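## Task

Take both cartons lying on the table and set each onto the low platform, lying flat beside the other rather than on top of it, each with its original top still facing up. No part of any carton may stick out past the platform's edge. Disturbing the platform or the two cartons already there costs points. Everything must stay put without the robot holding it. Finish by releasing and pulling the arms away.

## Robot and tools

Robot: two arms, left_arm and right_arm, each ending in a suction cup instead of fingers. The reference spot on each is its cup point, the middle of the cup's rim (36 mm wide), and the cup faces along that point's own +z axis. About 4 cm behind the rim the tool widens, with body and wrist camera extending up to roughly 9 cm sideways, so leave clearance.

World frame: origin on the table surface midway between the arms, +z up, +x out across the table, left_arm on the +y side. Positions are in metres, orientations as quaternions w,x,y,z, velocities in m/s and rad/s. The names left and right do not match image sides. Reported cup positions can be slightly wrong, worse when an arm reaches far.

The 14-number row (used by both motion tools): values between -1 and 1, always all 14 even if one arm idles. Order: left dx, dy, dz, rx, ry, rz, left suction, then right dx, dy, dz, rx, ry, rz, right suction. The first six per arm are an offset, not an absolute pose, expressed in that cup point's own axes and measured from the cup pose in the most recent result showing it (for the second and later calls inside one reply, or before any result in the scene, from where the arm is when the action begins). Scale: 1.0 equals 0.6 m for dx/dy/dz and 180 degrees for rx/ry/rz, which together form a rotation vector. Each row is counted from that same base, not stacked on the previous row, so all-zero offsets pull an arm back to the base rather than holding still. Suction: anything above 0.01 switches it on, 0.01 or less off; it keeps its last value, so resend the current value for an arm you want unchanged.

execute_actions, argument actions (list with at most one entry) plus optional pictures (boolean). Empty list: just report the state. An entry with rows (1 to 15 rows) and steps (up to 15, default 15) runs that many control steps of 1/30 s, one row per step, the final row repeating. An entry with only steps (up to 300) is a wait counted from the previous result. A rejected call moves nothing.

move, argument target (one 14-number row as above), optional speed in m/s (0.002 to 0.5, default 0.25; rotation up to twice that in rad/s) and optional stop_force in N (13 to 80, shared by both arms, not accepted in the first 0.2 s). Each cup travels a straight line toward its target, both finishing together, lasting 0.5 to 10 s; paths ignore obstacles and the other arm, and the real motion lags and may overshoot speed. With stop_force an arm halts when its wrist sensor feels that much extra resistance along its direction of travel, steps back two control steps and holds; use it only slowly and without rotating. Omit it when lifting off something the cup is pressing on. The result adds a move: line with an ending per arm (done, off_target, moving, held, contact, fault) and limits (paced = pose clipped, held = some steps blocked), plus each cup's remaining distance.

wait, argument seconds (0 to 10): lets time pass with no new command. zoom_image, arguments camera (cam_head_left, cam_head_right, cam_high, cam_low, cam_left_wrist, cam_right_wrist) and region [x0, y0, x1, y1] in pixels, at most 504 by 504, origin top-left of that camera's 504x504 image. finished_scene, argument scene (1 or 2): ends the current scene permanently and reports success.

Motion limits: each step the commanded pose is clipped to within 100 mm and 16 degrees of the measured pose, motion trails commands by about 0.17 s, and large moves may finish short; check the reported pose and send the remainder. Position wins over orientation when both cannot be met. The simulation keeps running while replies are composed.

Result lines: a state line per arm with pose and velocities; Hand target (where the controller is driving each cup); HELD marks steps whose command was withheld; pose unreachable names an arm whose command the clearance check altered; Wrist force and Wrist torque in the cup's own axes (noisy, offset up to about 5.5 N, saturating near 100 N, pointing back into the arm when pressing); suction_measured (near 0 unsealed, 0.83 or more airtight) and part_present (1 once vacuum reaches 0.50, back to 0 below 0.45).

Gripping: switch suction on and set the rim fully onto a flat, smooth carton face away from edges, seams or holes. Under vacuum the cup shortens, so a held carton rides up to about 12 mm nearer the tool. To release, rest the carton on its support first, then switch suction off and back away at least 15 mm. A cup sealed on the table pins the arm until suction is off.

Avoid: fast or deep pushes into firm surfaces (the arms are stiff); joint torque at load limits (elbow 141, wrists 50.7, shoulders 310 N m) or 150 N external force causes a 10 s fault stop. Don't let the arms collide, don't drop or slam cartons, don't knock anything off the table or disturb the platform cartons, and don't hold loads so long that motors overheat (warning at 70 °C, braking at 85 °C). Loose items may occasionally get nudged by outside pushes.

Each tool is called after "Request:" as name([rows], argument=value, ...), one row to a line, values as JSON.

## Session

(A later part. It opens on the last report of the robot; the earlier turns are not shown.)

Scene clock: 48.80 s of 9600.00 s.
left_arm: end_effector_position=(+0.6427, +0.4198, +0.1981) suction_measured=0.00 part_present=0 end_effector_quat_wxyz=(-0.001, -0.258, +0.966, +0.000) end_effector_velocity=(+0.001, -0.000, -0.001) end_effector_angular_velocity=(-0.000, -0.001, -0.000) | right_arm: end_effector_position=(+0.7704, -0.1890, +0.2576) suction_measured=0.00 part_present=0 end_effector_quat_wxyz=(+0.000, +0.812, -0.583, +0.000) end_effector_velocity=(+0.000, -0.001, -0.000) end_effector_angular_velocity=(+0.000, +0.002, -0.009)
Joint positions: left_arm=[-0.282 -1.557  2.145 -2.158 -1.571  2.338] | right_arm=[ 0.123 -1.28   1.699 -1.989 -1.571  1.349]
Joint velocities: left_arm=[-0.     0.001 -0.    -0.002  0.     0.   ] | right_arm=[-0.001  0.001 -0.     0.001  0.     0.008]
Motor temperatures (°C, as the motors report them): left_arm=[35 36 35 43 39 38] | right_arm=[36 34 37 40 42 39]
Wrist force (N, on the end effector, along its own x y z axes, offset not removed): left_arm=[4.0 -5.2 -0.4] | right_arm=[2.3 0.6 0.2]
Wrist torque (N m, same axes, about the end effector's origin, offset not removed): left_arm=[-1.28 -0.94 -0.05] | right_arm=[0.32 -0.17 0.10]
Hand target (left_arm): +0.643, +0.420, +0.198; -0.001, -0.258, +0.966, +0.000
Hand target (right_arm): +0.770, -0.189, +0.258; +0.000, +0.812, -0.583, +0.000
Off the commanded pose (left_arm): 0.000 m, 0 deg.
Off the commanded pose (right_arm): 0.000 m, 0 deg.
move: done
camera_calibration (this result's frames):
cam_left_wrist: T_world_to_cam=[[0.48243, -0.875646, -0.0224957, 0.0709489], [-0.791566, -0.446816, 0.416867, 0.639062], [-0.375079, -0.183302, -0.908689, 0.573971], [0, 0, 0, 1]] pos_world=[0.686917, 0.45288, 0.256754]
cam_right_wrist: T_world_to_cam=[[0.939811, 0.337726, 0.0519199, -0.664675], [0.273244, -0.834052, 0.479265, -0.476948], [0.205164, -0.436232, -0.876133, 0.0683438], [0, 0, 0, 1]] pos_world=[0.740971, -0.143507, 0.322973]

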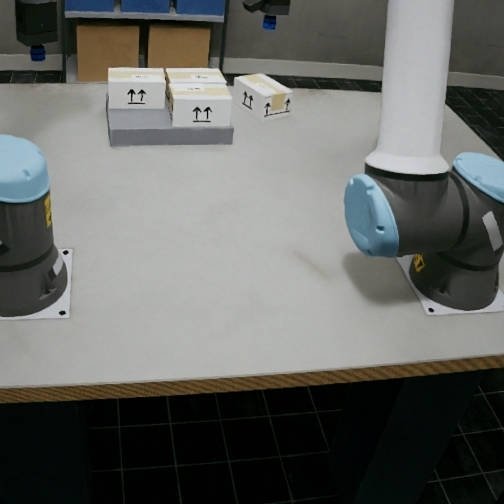

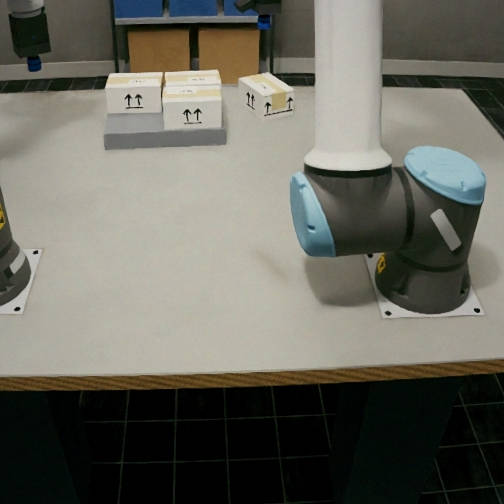

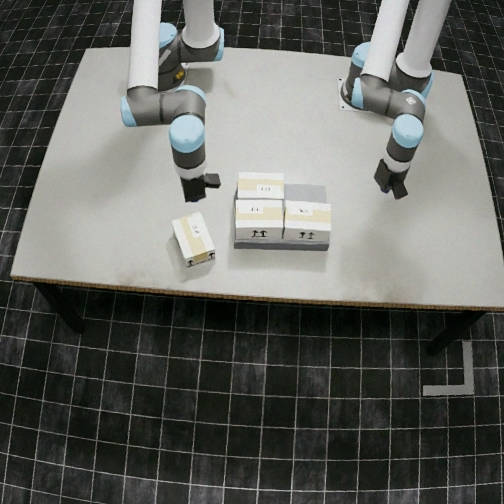

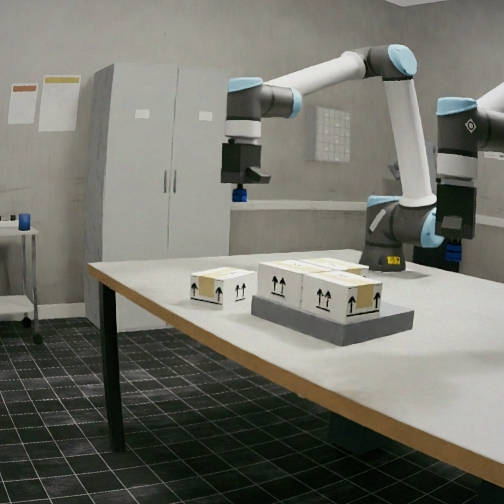

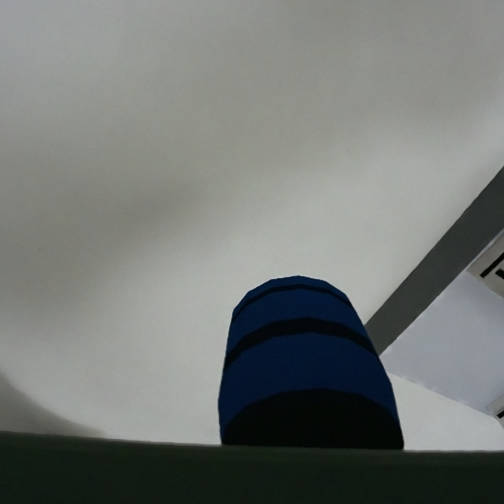

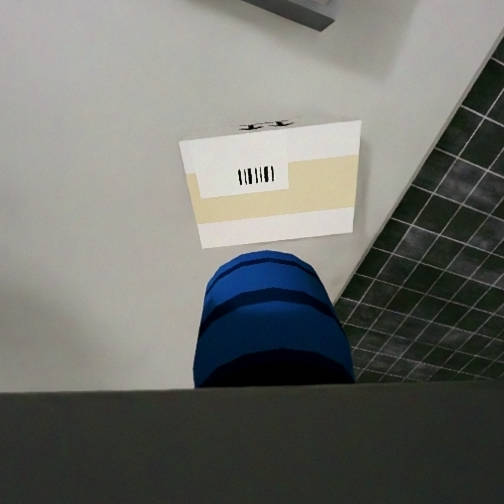

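Request:
move(target=[0,0,0,0,0,0,0,0,0,0.285,0,0,-0.028,0])

Request:
move(target=[0,0,0,0,0,0,0,0,0,0.07,0,0,0,1], speed=0.012, stop_force=15)

Request:
move(target=[0,0,0,0,0,0,0,0,0,-0.25,0,0,0,1], speed=0.2)

Request:
move(target=[0,0,0,0,0,0,0,-0.623,0.045,0,0,0,-0.372,1])

Request:
zoom_image(camera="cam_head_left", region=[90, 30, 260, 160])

Scene clock: 58.47 s of 9600.00 s.
left_arm: end_effector_position=(+0.6427, +0.4198, +0.1981) suction_measured=0.00 part_present=0 end_effector_quat_wxyz=(-0.001, -0.258, +0.966, +0.000) end_effector_velocity=(+0.000, +0.001, +0.001) end_effector_angular_velocity=(-0.001, -0.002, +0.001) | right_arm: end_effector_position=(+0.7701, -0.1890, +0.0869) suction_measured=0.00 part_present=0 end_effector_quat_wxyz=(+0.000, +0.837, -0.547, +0.000) end_effector_velocity=(-0.000, +0.000, -0.002) end_effector_angular_velocity=(+0.002, +0.001, +0.000)
Joint positions: left_arm=[-0.282 -1.557  2.145 -2.158 -1.571  2.338] | right_arm=[ 0.123 -1.129  1.833 -2.275 -1.571  1.262]
Joint velocities: left_arm=[ 0.001 -0.001 -0.    -0.001 -0.     0.   ] | right_arm=[-0.     0.002  0.001 -0.003  0.002 -0.001]
Motor temperatures (°C, as the motors report them): left_arm=[35 36 35 43 39 38] | right_arm=[36 34 37 40 42 39]
Wrist force (N, on the end effector, along its own x y z axes, offset not removed): left_arm=[3.8 2.1 -1.2] | right_arm=[2.0 -2.1 4.3]
Wrist torque (N m, same axes, about the end effector's origin, offset not removed): left_arm=[-0.11 -0.78 0.02] | right_arm=[-0.10 -0.02 -0.07]
Hand target (left_arm): +0.643, +0.420, +0.198; -0.001, -0.258, +0.966, +0.000
Hand target (right_arm): +0.770, -0.189, +0.087; +0.000, +0.837, -0.547, +0.000
Off the commanded pose (left_arm): 0.000 m, 0 deg.
Off the commanded pose (right_arm): 0.000 m, 0 deg.
After step 90, 5.40 s passed at rest.
move: done
camera_calibration (this result's frames):
cam_left_wrist: T_world_to_cam=[[0.48243, -0.875646, -0.0224958, 0.0709489], [-0.791566, -0.446816, 0.416867, 0.639062], [-0.375079, -0.183302, -0.908689, 0.573971], [0, 0, 0, 1]] pos_world=[0.686917, 0.45288, 0.256754]
cam_right_wrist: T_world_to_cam=[[0.906563, 0.418872, 0.0518683, -0.614646], [0.345385, -0.806861, 0.479253, -0.445474], [0.242596, -0.416558, -0.876143, -0.10626], [0, 0, 0, 1]] pos_world=[0.736854, -0.146241, 0.152277]

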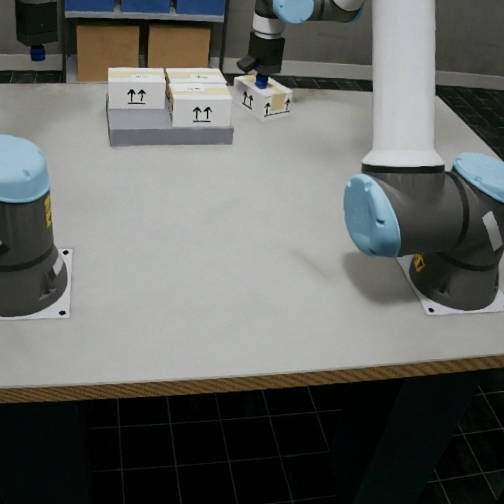

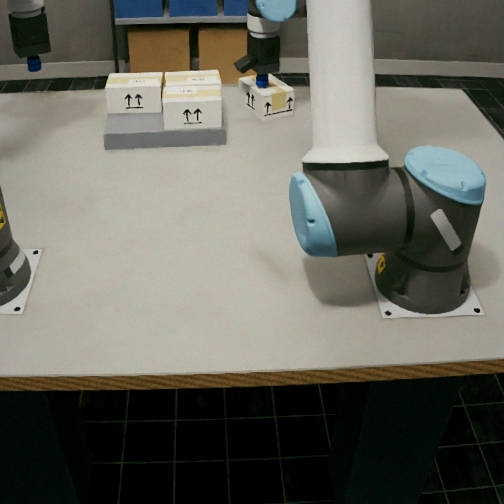

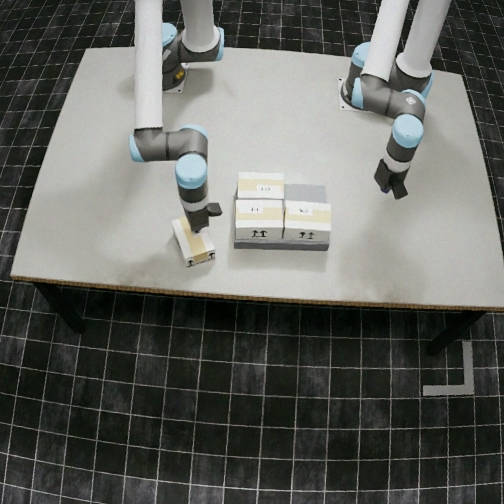

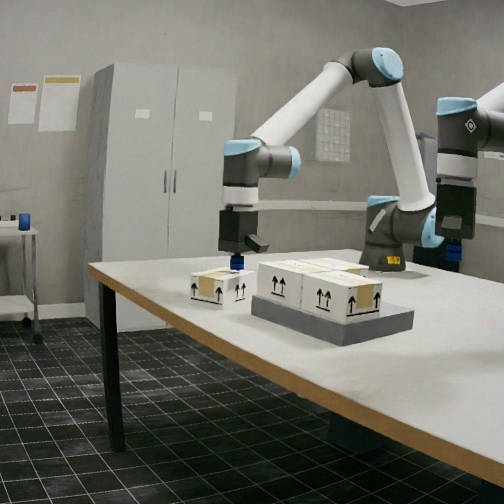

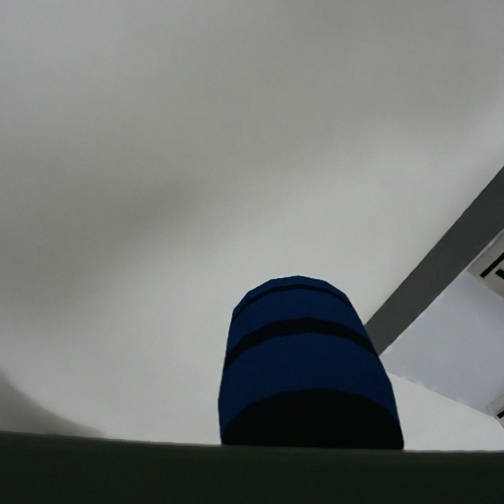

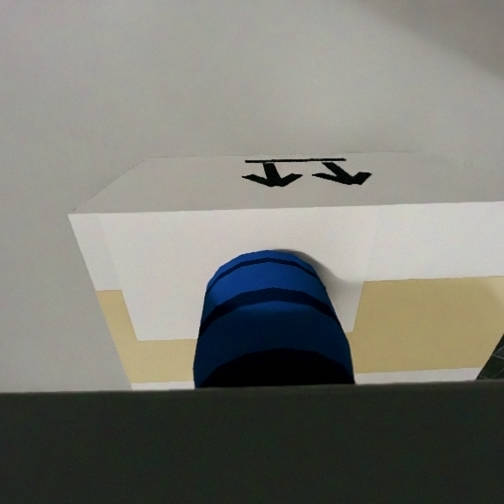

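Scene clock: 60.77 s of 9600.00 s.
left_arm: end_effector_position=(+0.6427, +0.4198, +0.1981) suction_measured=0.00 part_present=0 end_effector_quat_wxyz=(-0.001, -0.258, +0.966, +0.000) end_effector_velocity=(-0.000, +0.000, +0.001) end_effector_angular_velocity=(-0.000, -0.000, -0.000) | right_arm: end_effector_position=(+0.7701, -0.1890, +0.0639) suction_measured=0.90 part_present=1 end_effector_quat_wxyz=(+0.000, +0.837, -0.547, +0.000) end_effector_velocity=(-0.001, -0.000, +0.001) end_effector_angular_velocity=(+0.001, +0.004, -0.000)
Joint positions: left_arm=[-0.282 -1.557  2.145 -2.158 -1.571  2.338] | right_arm=[ 0.123 -1.103  1.845 -2.313 -1.571  1.262]
Joint velocities: left_arm=[-0.    -0.001  0.     0.001 -0.     0.   ] | right_arm=[-0.    -0.003 -0.     0.006  0.001  0.   ]
Motor temperatures (°C, as the motors report them): left_arm=[35 36 35 43 39 38] | right_arm=[36 34 37 40 42 39]
Wrist force (N, on the end effector, along its own x y z axes, offset not removed): left_arm=[0.4 -1.1 -5.7] | right_arm=[4.1 2.6 -29.2]
Wrist torque (N m, same axes, about the end effector's origin, offset not removed): left_arm=[-0.41 -0.12 0.11] | right_arm=[0.22 -0.61 -0.03]
Hand target (left_arm): +0.643, +0.420, +0.198; -0.001, -0.258, +0.966, +0.000
Hand target (right_arm): +0.770, -0.189, +0.064; +0.000, +0.837, -0.547, +0.000
Off the commanded pose (left_arm): 0.000 m, 0 deg.
Off the commanded pose (right_arm): 0.019 m, 0 deg.
move: contact (right_arm)
camera_calibration (this result's frames):
cam_left_wrist: T_world_to_cam=[[0.48243, -0.875646, -0.022496, 0.070949], [-0.791566, -0.446816, 0.416867, 0.639062], [-0.375079, -0.183302, -0.908689, 0.573971], [0, 0, 0, 1]] pos_world=[0.686917, 0.45288, 0.256754]
cam_right_wrist: T_world_to_cam=[[0.906529, 0.418916, 0.0521016, -0.613438], [0.345311, -0.806861, 0.479307, -0.4344], [0.242828, -0.416515, -0.876099, -0.126536], [0, 0, 0, 1]] pos_world=[0.736829, -0.146225, 0.129314]

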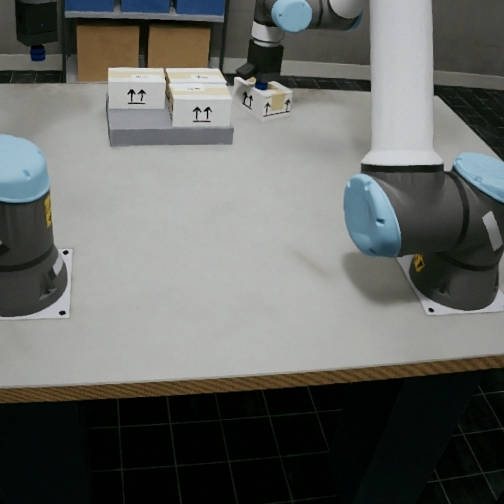

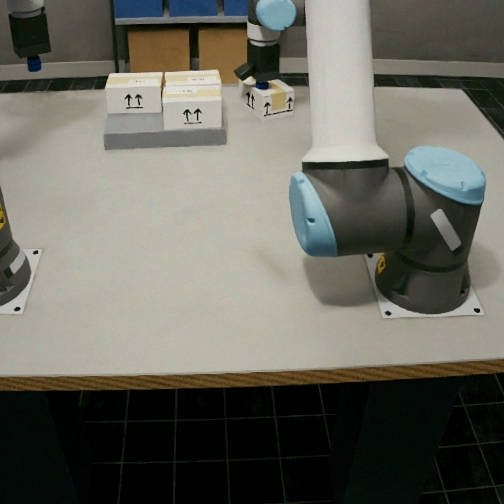

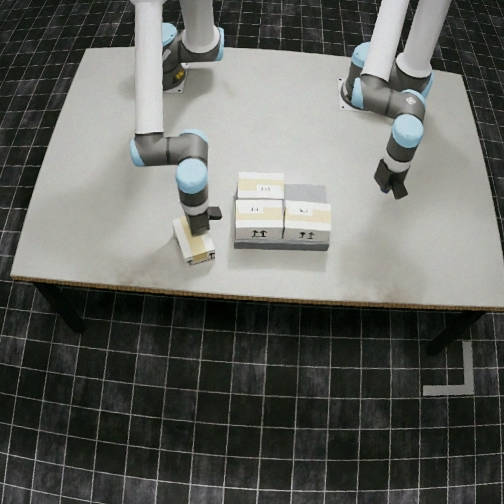

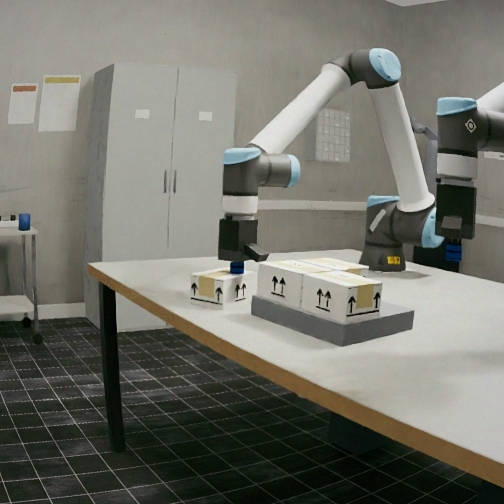

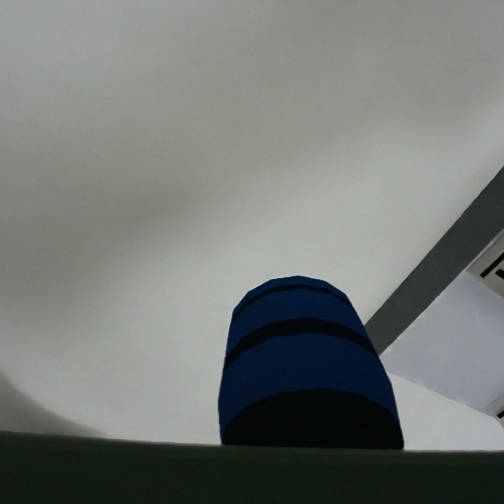

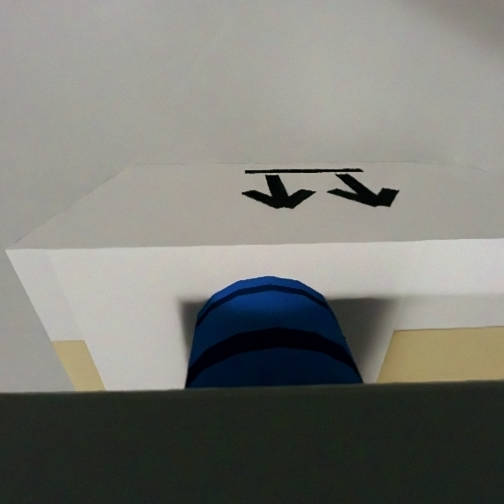

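Scene clock: 62.07 s of 9600.00 s.
left_arm: end_effector_position=(+0.6427, +0.4198, +0.1981) suction_measured=0.00 part_present=0 end_effector_quat_wxyz=(-0.001, -0.258, +0.966, +0.000) end_effector_velocity=(-0.000, +0.001, -0.000) end_effector_angular_velocity=(+0.000, +0.001, +0.002) | right_arm: end_effector_position=(+0.7702, -0.1889, +0.2137) suction_measured=0.90 part_present=1 end_effector_quat_wxyz=(+0.000, +0.837, -0.547, +0.000) end_effector_velocity=(+0.001, -0.001, +0.003) end_effector_angular_velocity=(-0.001, -0.001, -0.001)
Joint positions: left_arm=[-0.282 -1.557  2.145 -2.158 -1.571  2.338] | right_arm=[ 0.124 -1.248  1.742 -2.064 -1.571  1.262]
Joint velocities: left_arm=[ 0.002  0.001 -0.     0.    -0.    -0.   ] | right_arm=[-0.    -0.001 -0.003  0.004 -0.001  0.   ]
Motor temperatures (°C, as the motors report them): left_arm=[35 36 35 43 39 38] | right_arm=[36 34 37 40 42 39]
Wrist force (N, on the end effector, along its own x y z axes, offset not removed): left_arm=[-4.3 0.8 -1.8] | right_arm=[1.0 -2.3 3.1]
Wrist torque (N m, same axes, about the end effector's origin, offset not removed): left_arm=[-0.03 0.69 -0.01] | right_arm=[-0.14 0.03 0.03]
Hand target (left_arm): +0.643, +0.420, +0.198; -0.001, -0.258, +0.966, +0.000
Hand target (right_arm): +0.770, -0.189, +0.214; +0.000, +0.837, -0.547, +0.000
Off the commanded pose (left_arm): 0.000 m, 0 deg.
Off the commanded pose (right_arm): 0.000 m, 0 deg.
move: done
camera_calibration (this result's frames):
cam_left_wrist: T_world_to_cam=[[0.48243, -0.875646, -0.0224959, 0.0709489], [-0.791566, -0.446816, 0.416867, 0.639062], [-0.375079, -0.183302, -0.908689, 0.573971], [0, 0, 0, 1]] pos_world=[0.686917, 0.45288, 0.256754]
cam_right_wrist: T_world_to_cam=[[0.906544, 0.418883, 0.0521028, -0.621388], [0.345288, -0.806887, 0.479281, -0.506146], [0.242803, -0.416499, -0.876114, 0.00466477], [0, 0, 0, 1]] pos_world=[0.736949, -0.146171, 0.279049]

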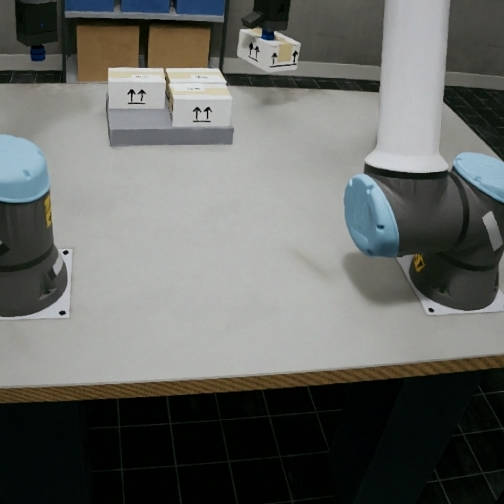

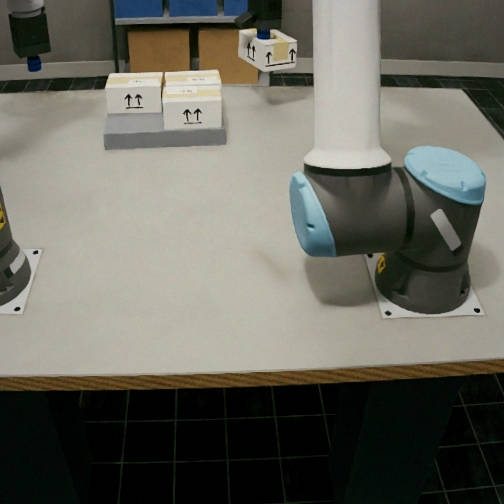

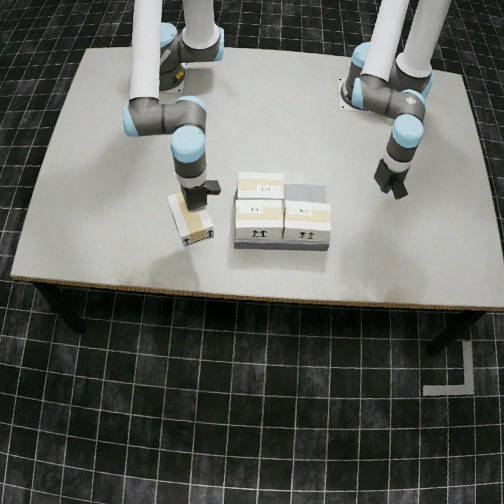

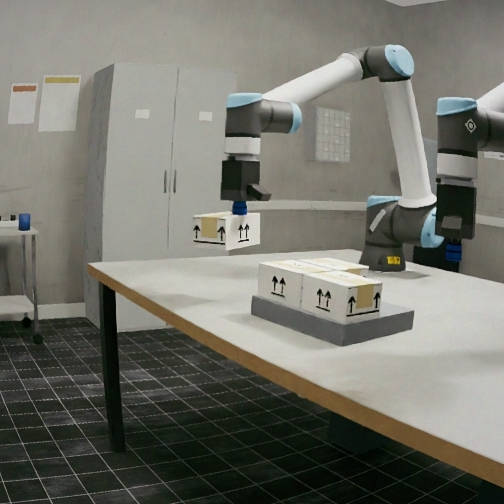

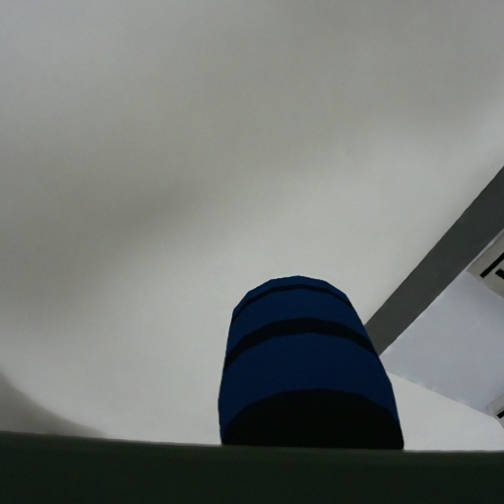

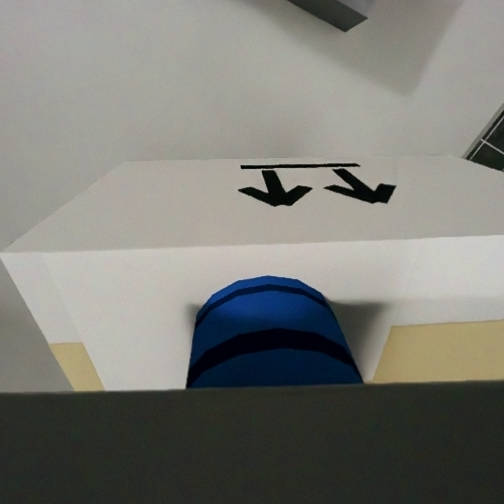

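Scene clock: 64.97 s of 9600.00 s.
left_arm: end_effector_position=(+0.6427, +0.4198, +0.1981) suction_measured=0.00 part_present=0 end_effector_quat_wxyz=(-0.001, -0.258, +0.966, +0.000) end_effector_velocity=(-0.000, -0.000, +0.000) end_effector_angular_velocity=(-0.000, +0.000, -0.001) | right_arm: end_effector_position=(+0.5954, +0.1423, +0.2137) suction_measured=0.90 part_present=1 end_effector_quat_wxyz=(+0.000, +1.000, +0.006, +0.000) end_effector_velocity=(-0.001, +0.001, -0.000) end_effector_angular_velocity=(-0.003, -0.001, +0.006)
Joint positions: left_arm=[-0.282 -1.557  2.145 -2.158 -1.571  2.338] | right_arm=[ 0.575 -1.219  1.7   -2.052 -1.572  0.545]
Joint velocities: left_arm=[-0. -0. -0.  0. -0.  0.] | right_arm=[ 0.003  0.001 -0.001  0.001 -0.003 -0.003]
Motor temperatures (°C, as the motors report them): left_arm=[35 36 35 43 39 38] | right_arm=[36 34 37 40 42 39]
Wrist force (N, on the end effector, along its own x y z axes, offset not removed): left_arm=[1.6 2.8 -1.8] | right_arm=[0.9 -1.2 6.1]
Wrist torque (N m, same axes, about the end effector's origin, offset not removed): left_arm=[0.27 -0.55 0.32] | right_arm=[-0.20 0.10 0.12]
Hand target (left_arm): +0.643, +0.420, +0.198; -0.001, -0.258, +0.966, +0.000
Hand target (right_arm): +0.595, +0.142, +0.214; +0.000, +1.000, +0.006, +0.000
Off the commanded pose (left_arm): 0.000 m, 0 deg.
Off the commanded pose (right_arm): 0.000 m, 0 deg.
move: done
camera_calibration (this result's frames):
cam_left_wrist: T_world_to_cam=[[0.48243, -0.875646, -0.0224958, 0.0709487], [-0.791566, -0.446816, 0.416867, 0.639062], [-0.375079, -0.183302, -0.908689, 0.573971], [0, 0, 0, 1]] pos_world=[0.686917, 0.45288, 0.256754]
cam_right_wrist: T_world_to_cam=[[-0.0301311, 0.998221, 0.0514421, -0.126225], [0.877633, 0.00178956, 0.47933, -0.610563], [0.478385, 0.05959, -0.876126, -0.0229541], [0, 0, 0, 1]] pos_world=[0.543028, 0.128461, 0.279044]

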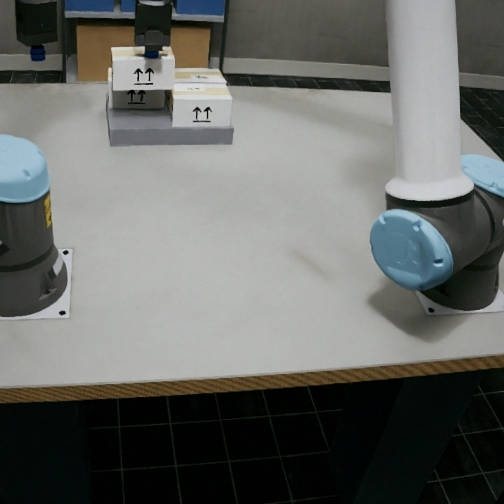

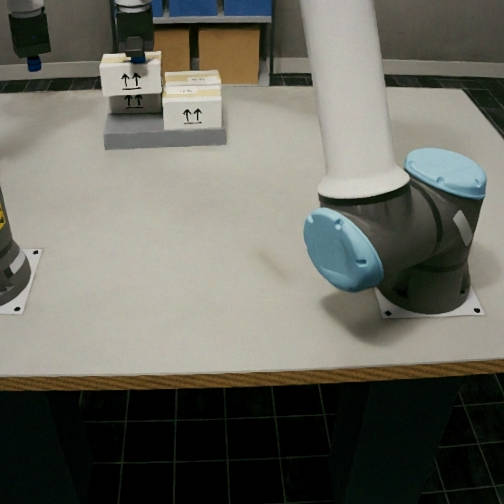

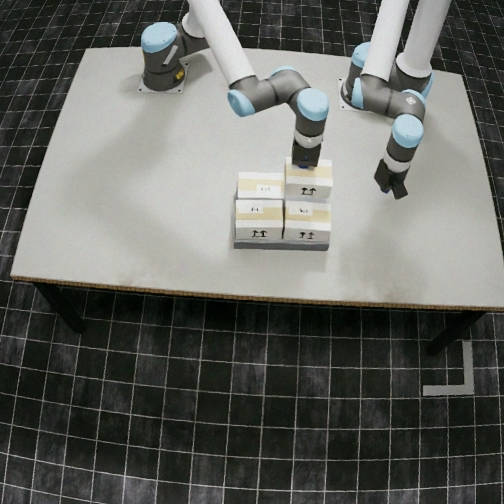

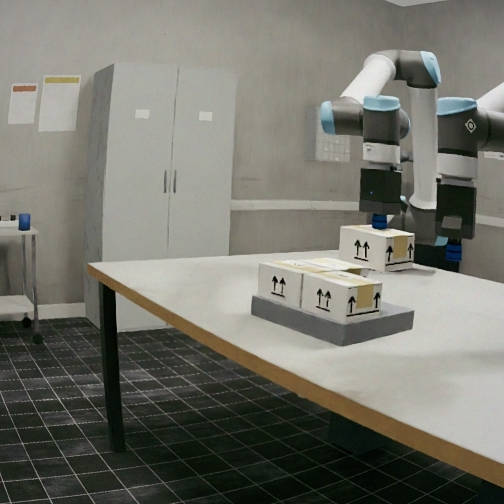

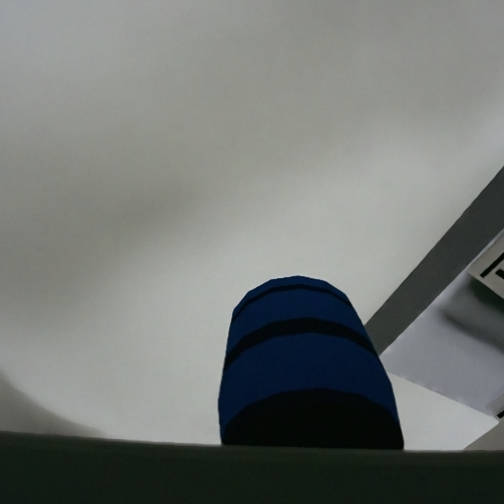

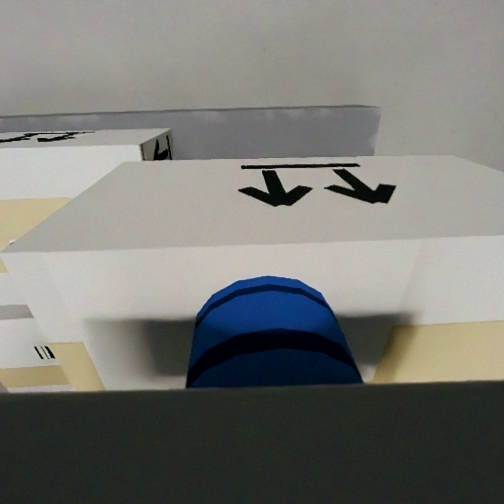

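Region (90, 30, 260, 160) of cam_head_left's 504x504 image, scaled by 2.965, with more detail than that image has; it fills the top 385 rows of this view, and the rest is white.

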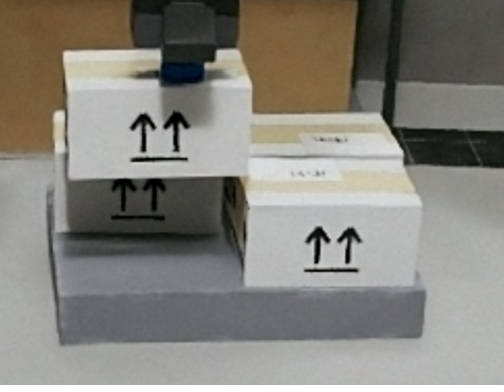

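Request:
move(target=[0,0,0,0,0,0,0,-0.013,-0.006,0.03,0,0,0,1], speed=0.05)

Request:
move(target=[0,0,0,0,0,0,0,0,0,0.12,0,0,0,1], speed=0.025, stop_force=13)

Request:
zoom_image(camera="cam_head_left", region=[90, 30, 260, 160])

Scene clock: 71.17 s of 9600.00 s.
left_arm: end_effector_position=(+0.6427, +0.4198, +0.1981) suction_measured=0.00 part_present=0 end_effector_quat_wxyz=(-0.001, -0.258, +0.966, +0.000) end_effector_velocity=(+0.000, -0.001, -0.000) end_effector_angular_velocity=(+0.000, -0.000, -0.001) | right_arm: end_effector_position=(+0.5876, +0.1458, +0.1958) suction_measured=0.89 part_present=1 end_effector_quat_wxyz=(+0.000, +1.000, +0.006, +0.000) end_effector_velocity=(-0.000, +0.000, -0.002) end_effector_angular_velocity=(+0.000, +0.000, -0.001)
Joint positions: left_arm=[-0.282 -1.557  2.145 -2.158 -1.571  2.338] | right_arm=[ 0.583 -1.209  1.722 -2.084 -1.572  0.553]
Joint velocities: left_arm=[-0.001  0.    -0.    -0.001  0.     0.   ] | right_arm=[ 0.     0.001  0.002 -0.003  0.     0.001]
Motor temperatures (°C, as the motors report them): left_arm=[35 36 35 43 39 38] | right_arm=[36 34 37 40 42 39]
Wrist force (N, on the end effector, along its own x y z axes, offset not removed): left_arm=[1.1 0.7 3.7] | right_arm=[1.9 1.1 5.1]
Wrist torque (N m, same axes, about the end effector's origin, offset not removed): left_arm=[-0.35 -0.50 0.11] | right_arm=[0.38 -0.20 -0.05]
Hand target (left_arm): +0.643, +0.420, +0.198; -0.001, -0.258, +0.966, +0.000
Hand target (right_arm): +0.588, +0.146, +0.196; +0.000, +1.000, +0.006, +0.000
Off the commanded pose (left_arm): 0.000 m, 0 deg.
Off the commanded pose (right_arm): 0.000 m, 0 deg.
After step 90, 2.37 s passed at rest.
move: done
camera_calibration (this result's frames):
cam_left_wrist: T_world_to_cam=[[0.48243, -0.875646, -0.0224959, 0.0709489], [-0.791566, -0.446816, 0.416867, 0.639062], [-0.375079, -0.183302, -0.908689, 0.573971], [0, 0, 0, 1]] pos_world=[0.686917, 0.45288, 0.256754]
cam_right_wrist: T_world_to_cam=[[-0.0301374, 0.998219, 0.0514795, -0.129025], [0.87764, 0.00177801, 0.479316, -0.595183], [0.478371, 0.0596258, -0.876131, -0.0350562], [0, 0, 0, 1]] pos_world=[0.535238, 0.131944, 0.261209]

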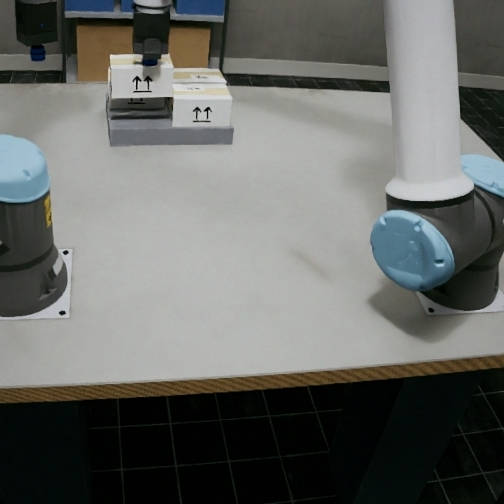

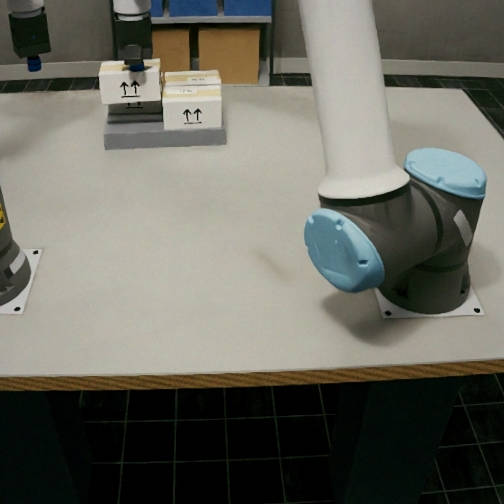

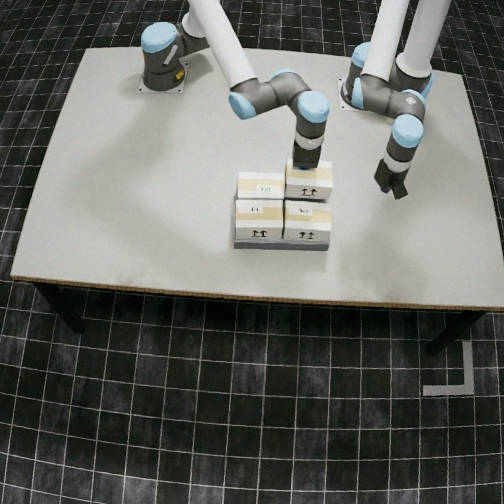

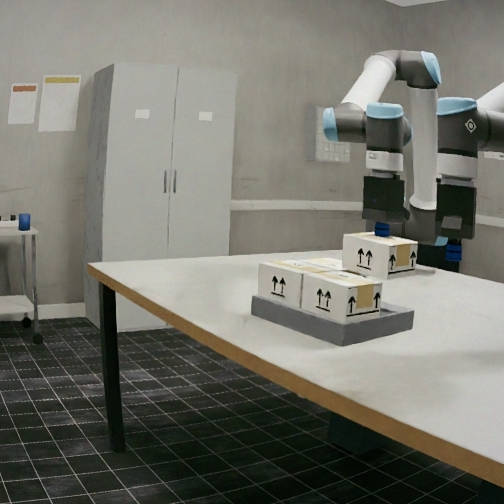

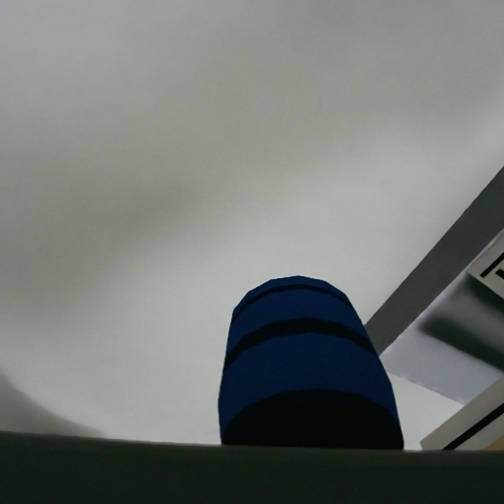

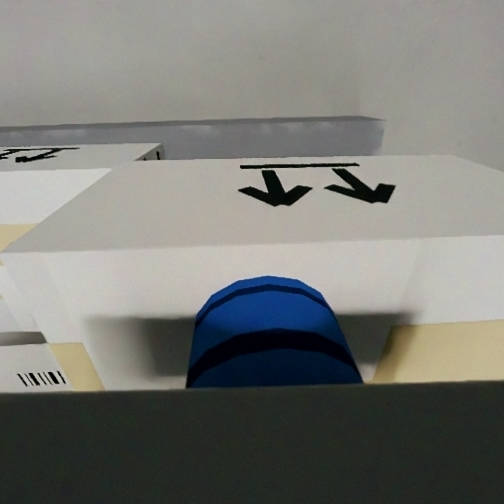

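Scene clock: 74.33 s of 9600.00 s.
left_arm: end_effector_position=(+0.6427, +0.4198, +0.1981) suction_measured=0.00 part_present=0 end_effector_quat_wxyz=(-0.001, -0.258, +0.966, +0.000) end_effector_velocity=(-0.000, -0.000, +0.000) end_effector_angular_velocity=(+0.000, +0.000, -0.000) | right_arm: end_effector_position=(+0.5875, +0.1457, +0.1241) suction_measured=0.90 part_present=1 end_effector_quat_wxyz=(+0.000, +1.000, +0.006, +0.000) end_effector_velocity=(-0.001, +0.000, -0.003) end_effector_angular_velocity=(+0.001, +0.001, +0.000)
Joint positions: left_arm=[-0.282 -1.557  2.145 -2.158 -1.571  2.338] | right_arm=[ 0.583 -1.145  1.776 -2.202 -1.572  0.553]
Joint velocities: left_arm=[-0.001 -0.    -0.     0.001 -0.    -0.   ] | right_arm=[ 0.     0.002  0.003 -0.004  0.001 -0.   ]
Motor temperatures (°C, as the motors report them): left_arm=[35 36 35 43 39 38] | right_arm=[36 34 37 40 42 39]
Wrist force (N, on the end effector, along its own x y z axes, offset not removed): left_arm=[3.2 -1.3 -1.2] | right_arm=[0.7 -3.1 5.1]
Wrist torque (N m, same axes, about the end effector's origin, offset not removed): left_arm=[-0.61 -0.53 -0.12] | right_arm=[-0.37 -0.12 0.06]
Hand target (left_arm): +0.643, +0.420, +0.198; -0.001, -0.258, +0.966, +0.000
Hand target (right_arm): +0.588, +0.146, +0.124; +0.000, +1.000, +0.006, +0.000
Off the commanded pose (left_arm): 0.000 m, 0 deg.
Off the commanded pose (right_arm): 0.000 m, 0 deg.
move: done
camera_calibration (this result's frames):
cam_left_wrist: T_world_to_cam=[[0.48243, -0.875646, -0.0224957, 0.0709488], [-0.791566, -0.446816, 0.416867, 0.639062], [-0.375079, -0.183302, -0.908689, 0.573971], [0, 0, 0, 1]] pos_world=[0.686917, 0.45288, 0.256754]
cam_right_wrist: T_world_to_cam=[[-0.0301349, 0.998219, 0.0514764, -0.125312], [0.877643, 0.00177762, 0.479311, -0.56073], [0.478367, 0.0596219, -0.876134, -0.0978816], [0, 0, 0, 1]] pos_world=[0.535167, 0.131922, 0.189457]

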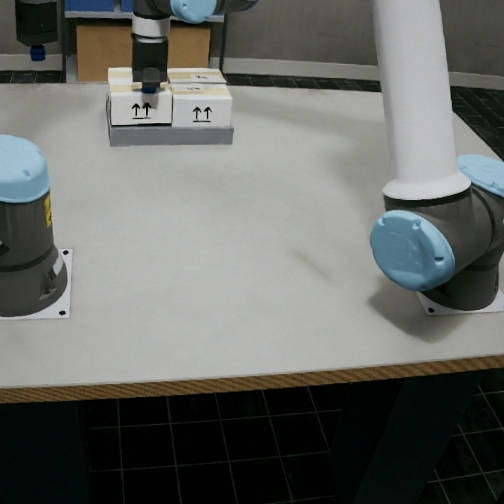

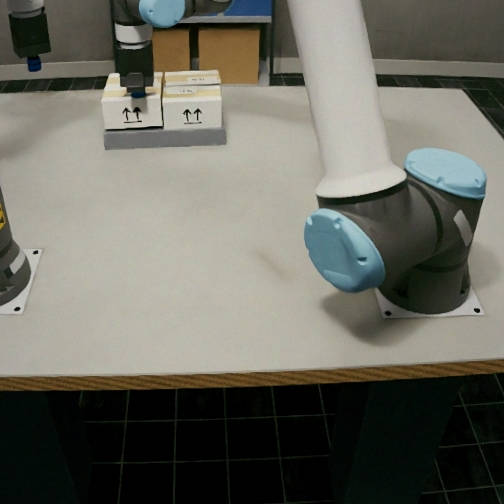

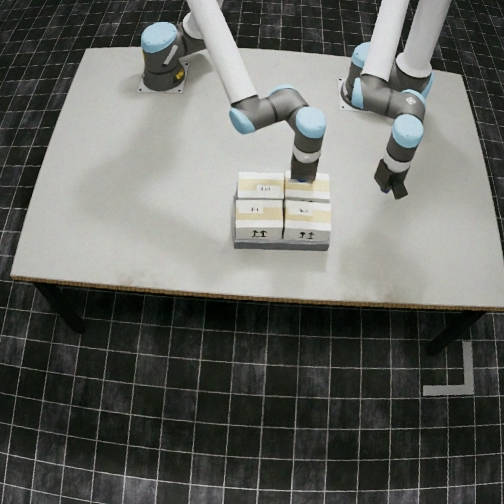

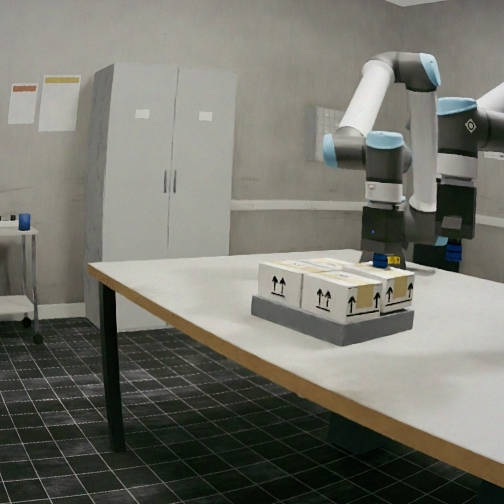

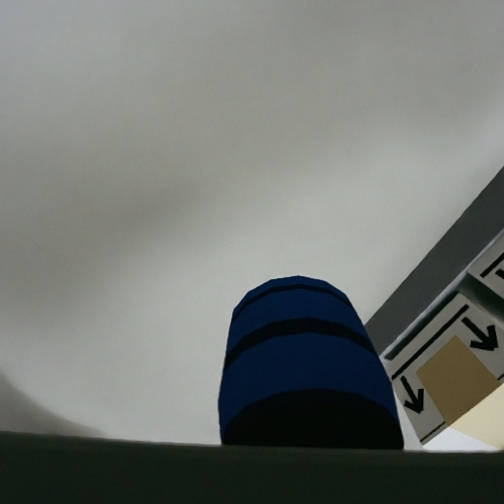

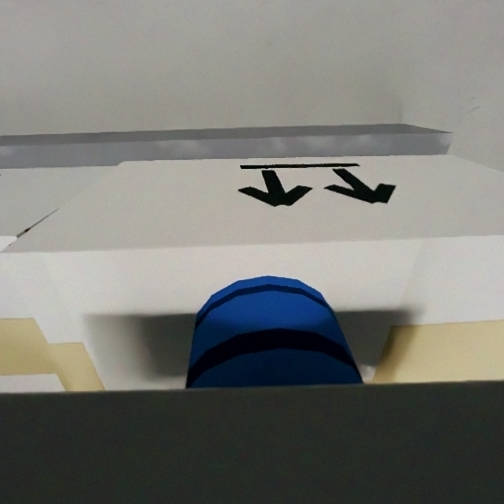

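Region (90, 30, 260, 160) of cam_head_left's 504x504 image, scaled by 2.965, with more detail than that image has; it fills the top 385 rows of this view, and the rest is white.

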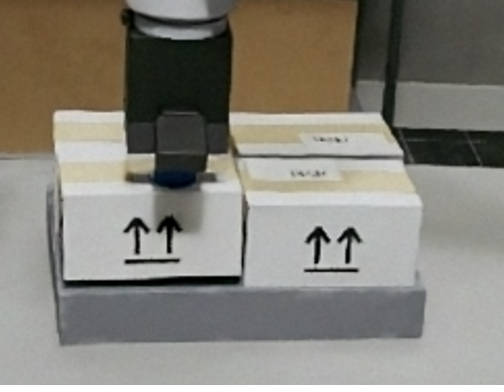

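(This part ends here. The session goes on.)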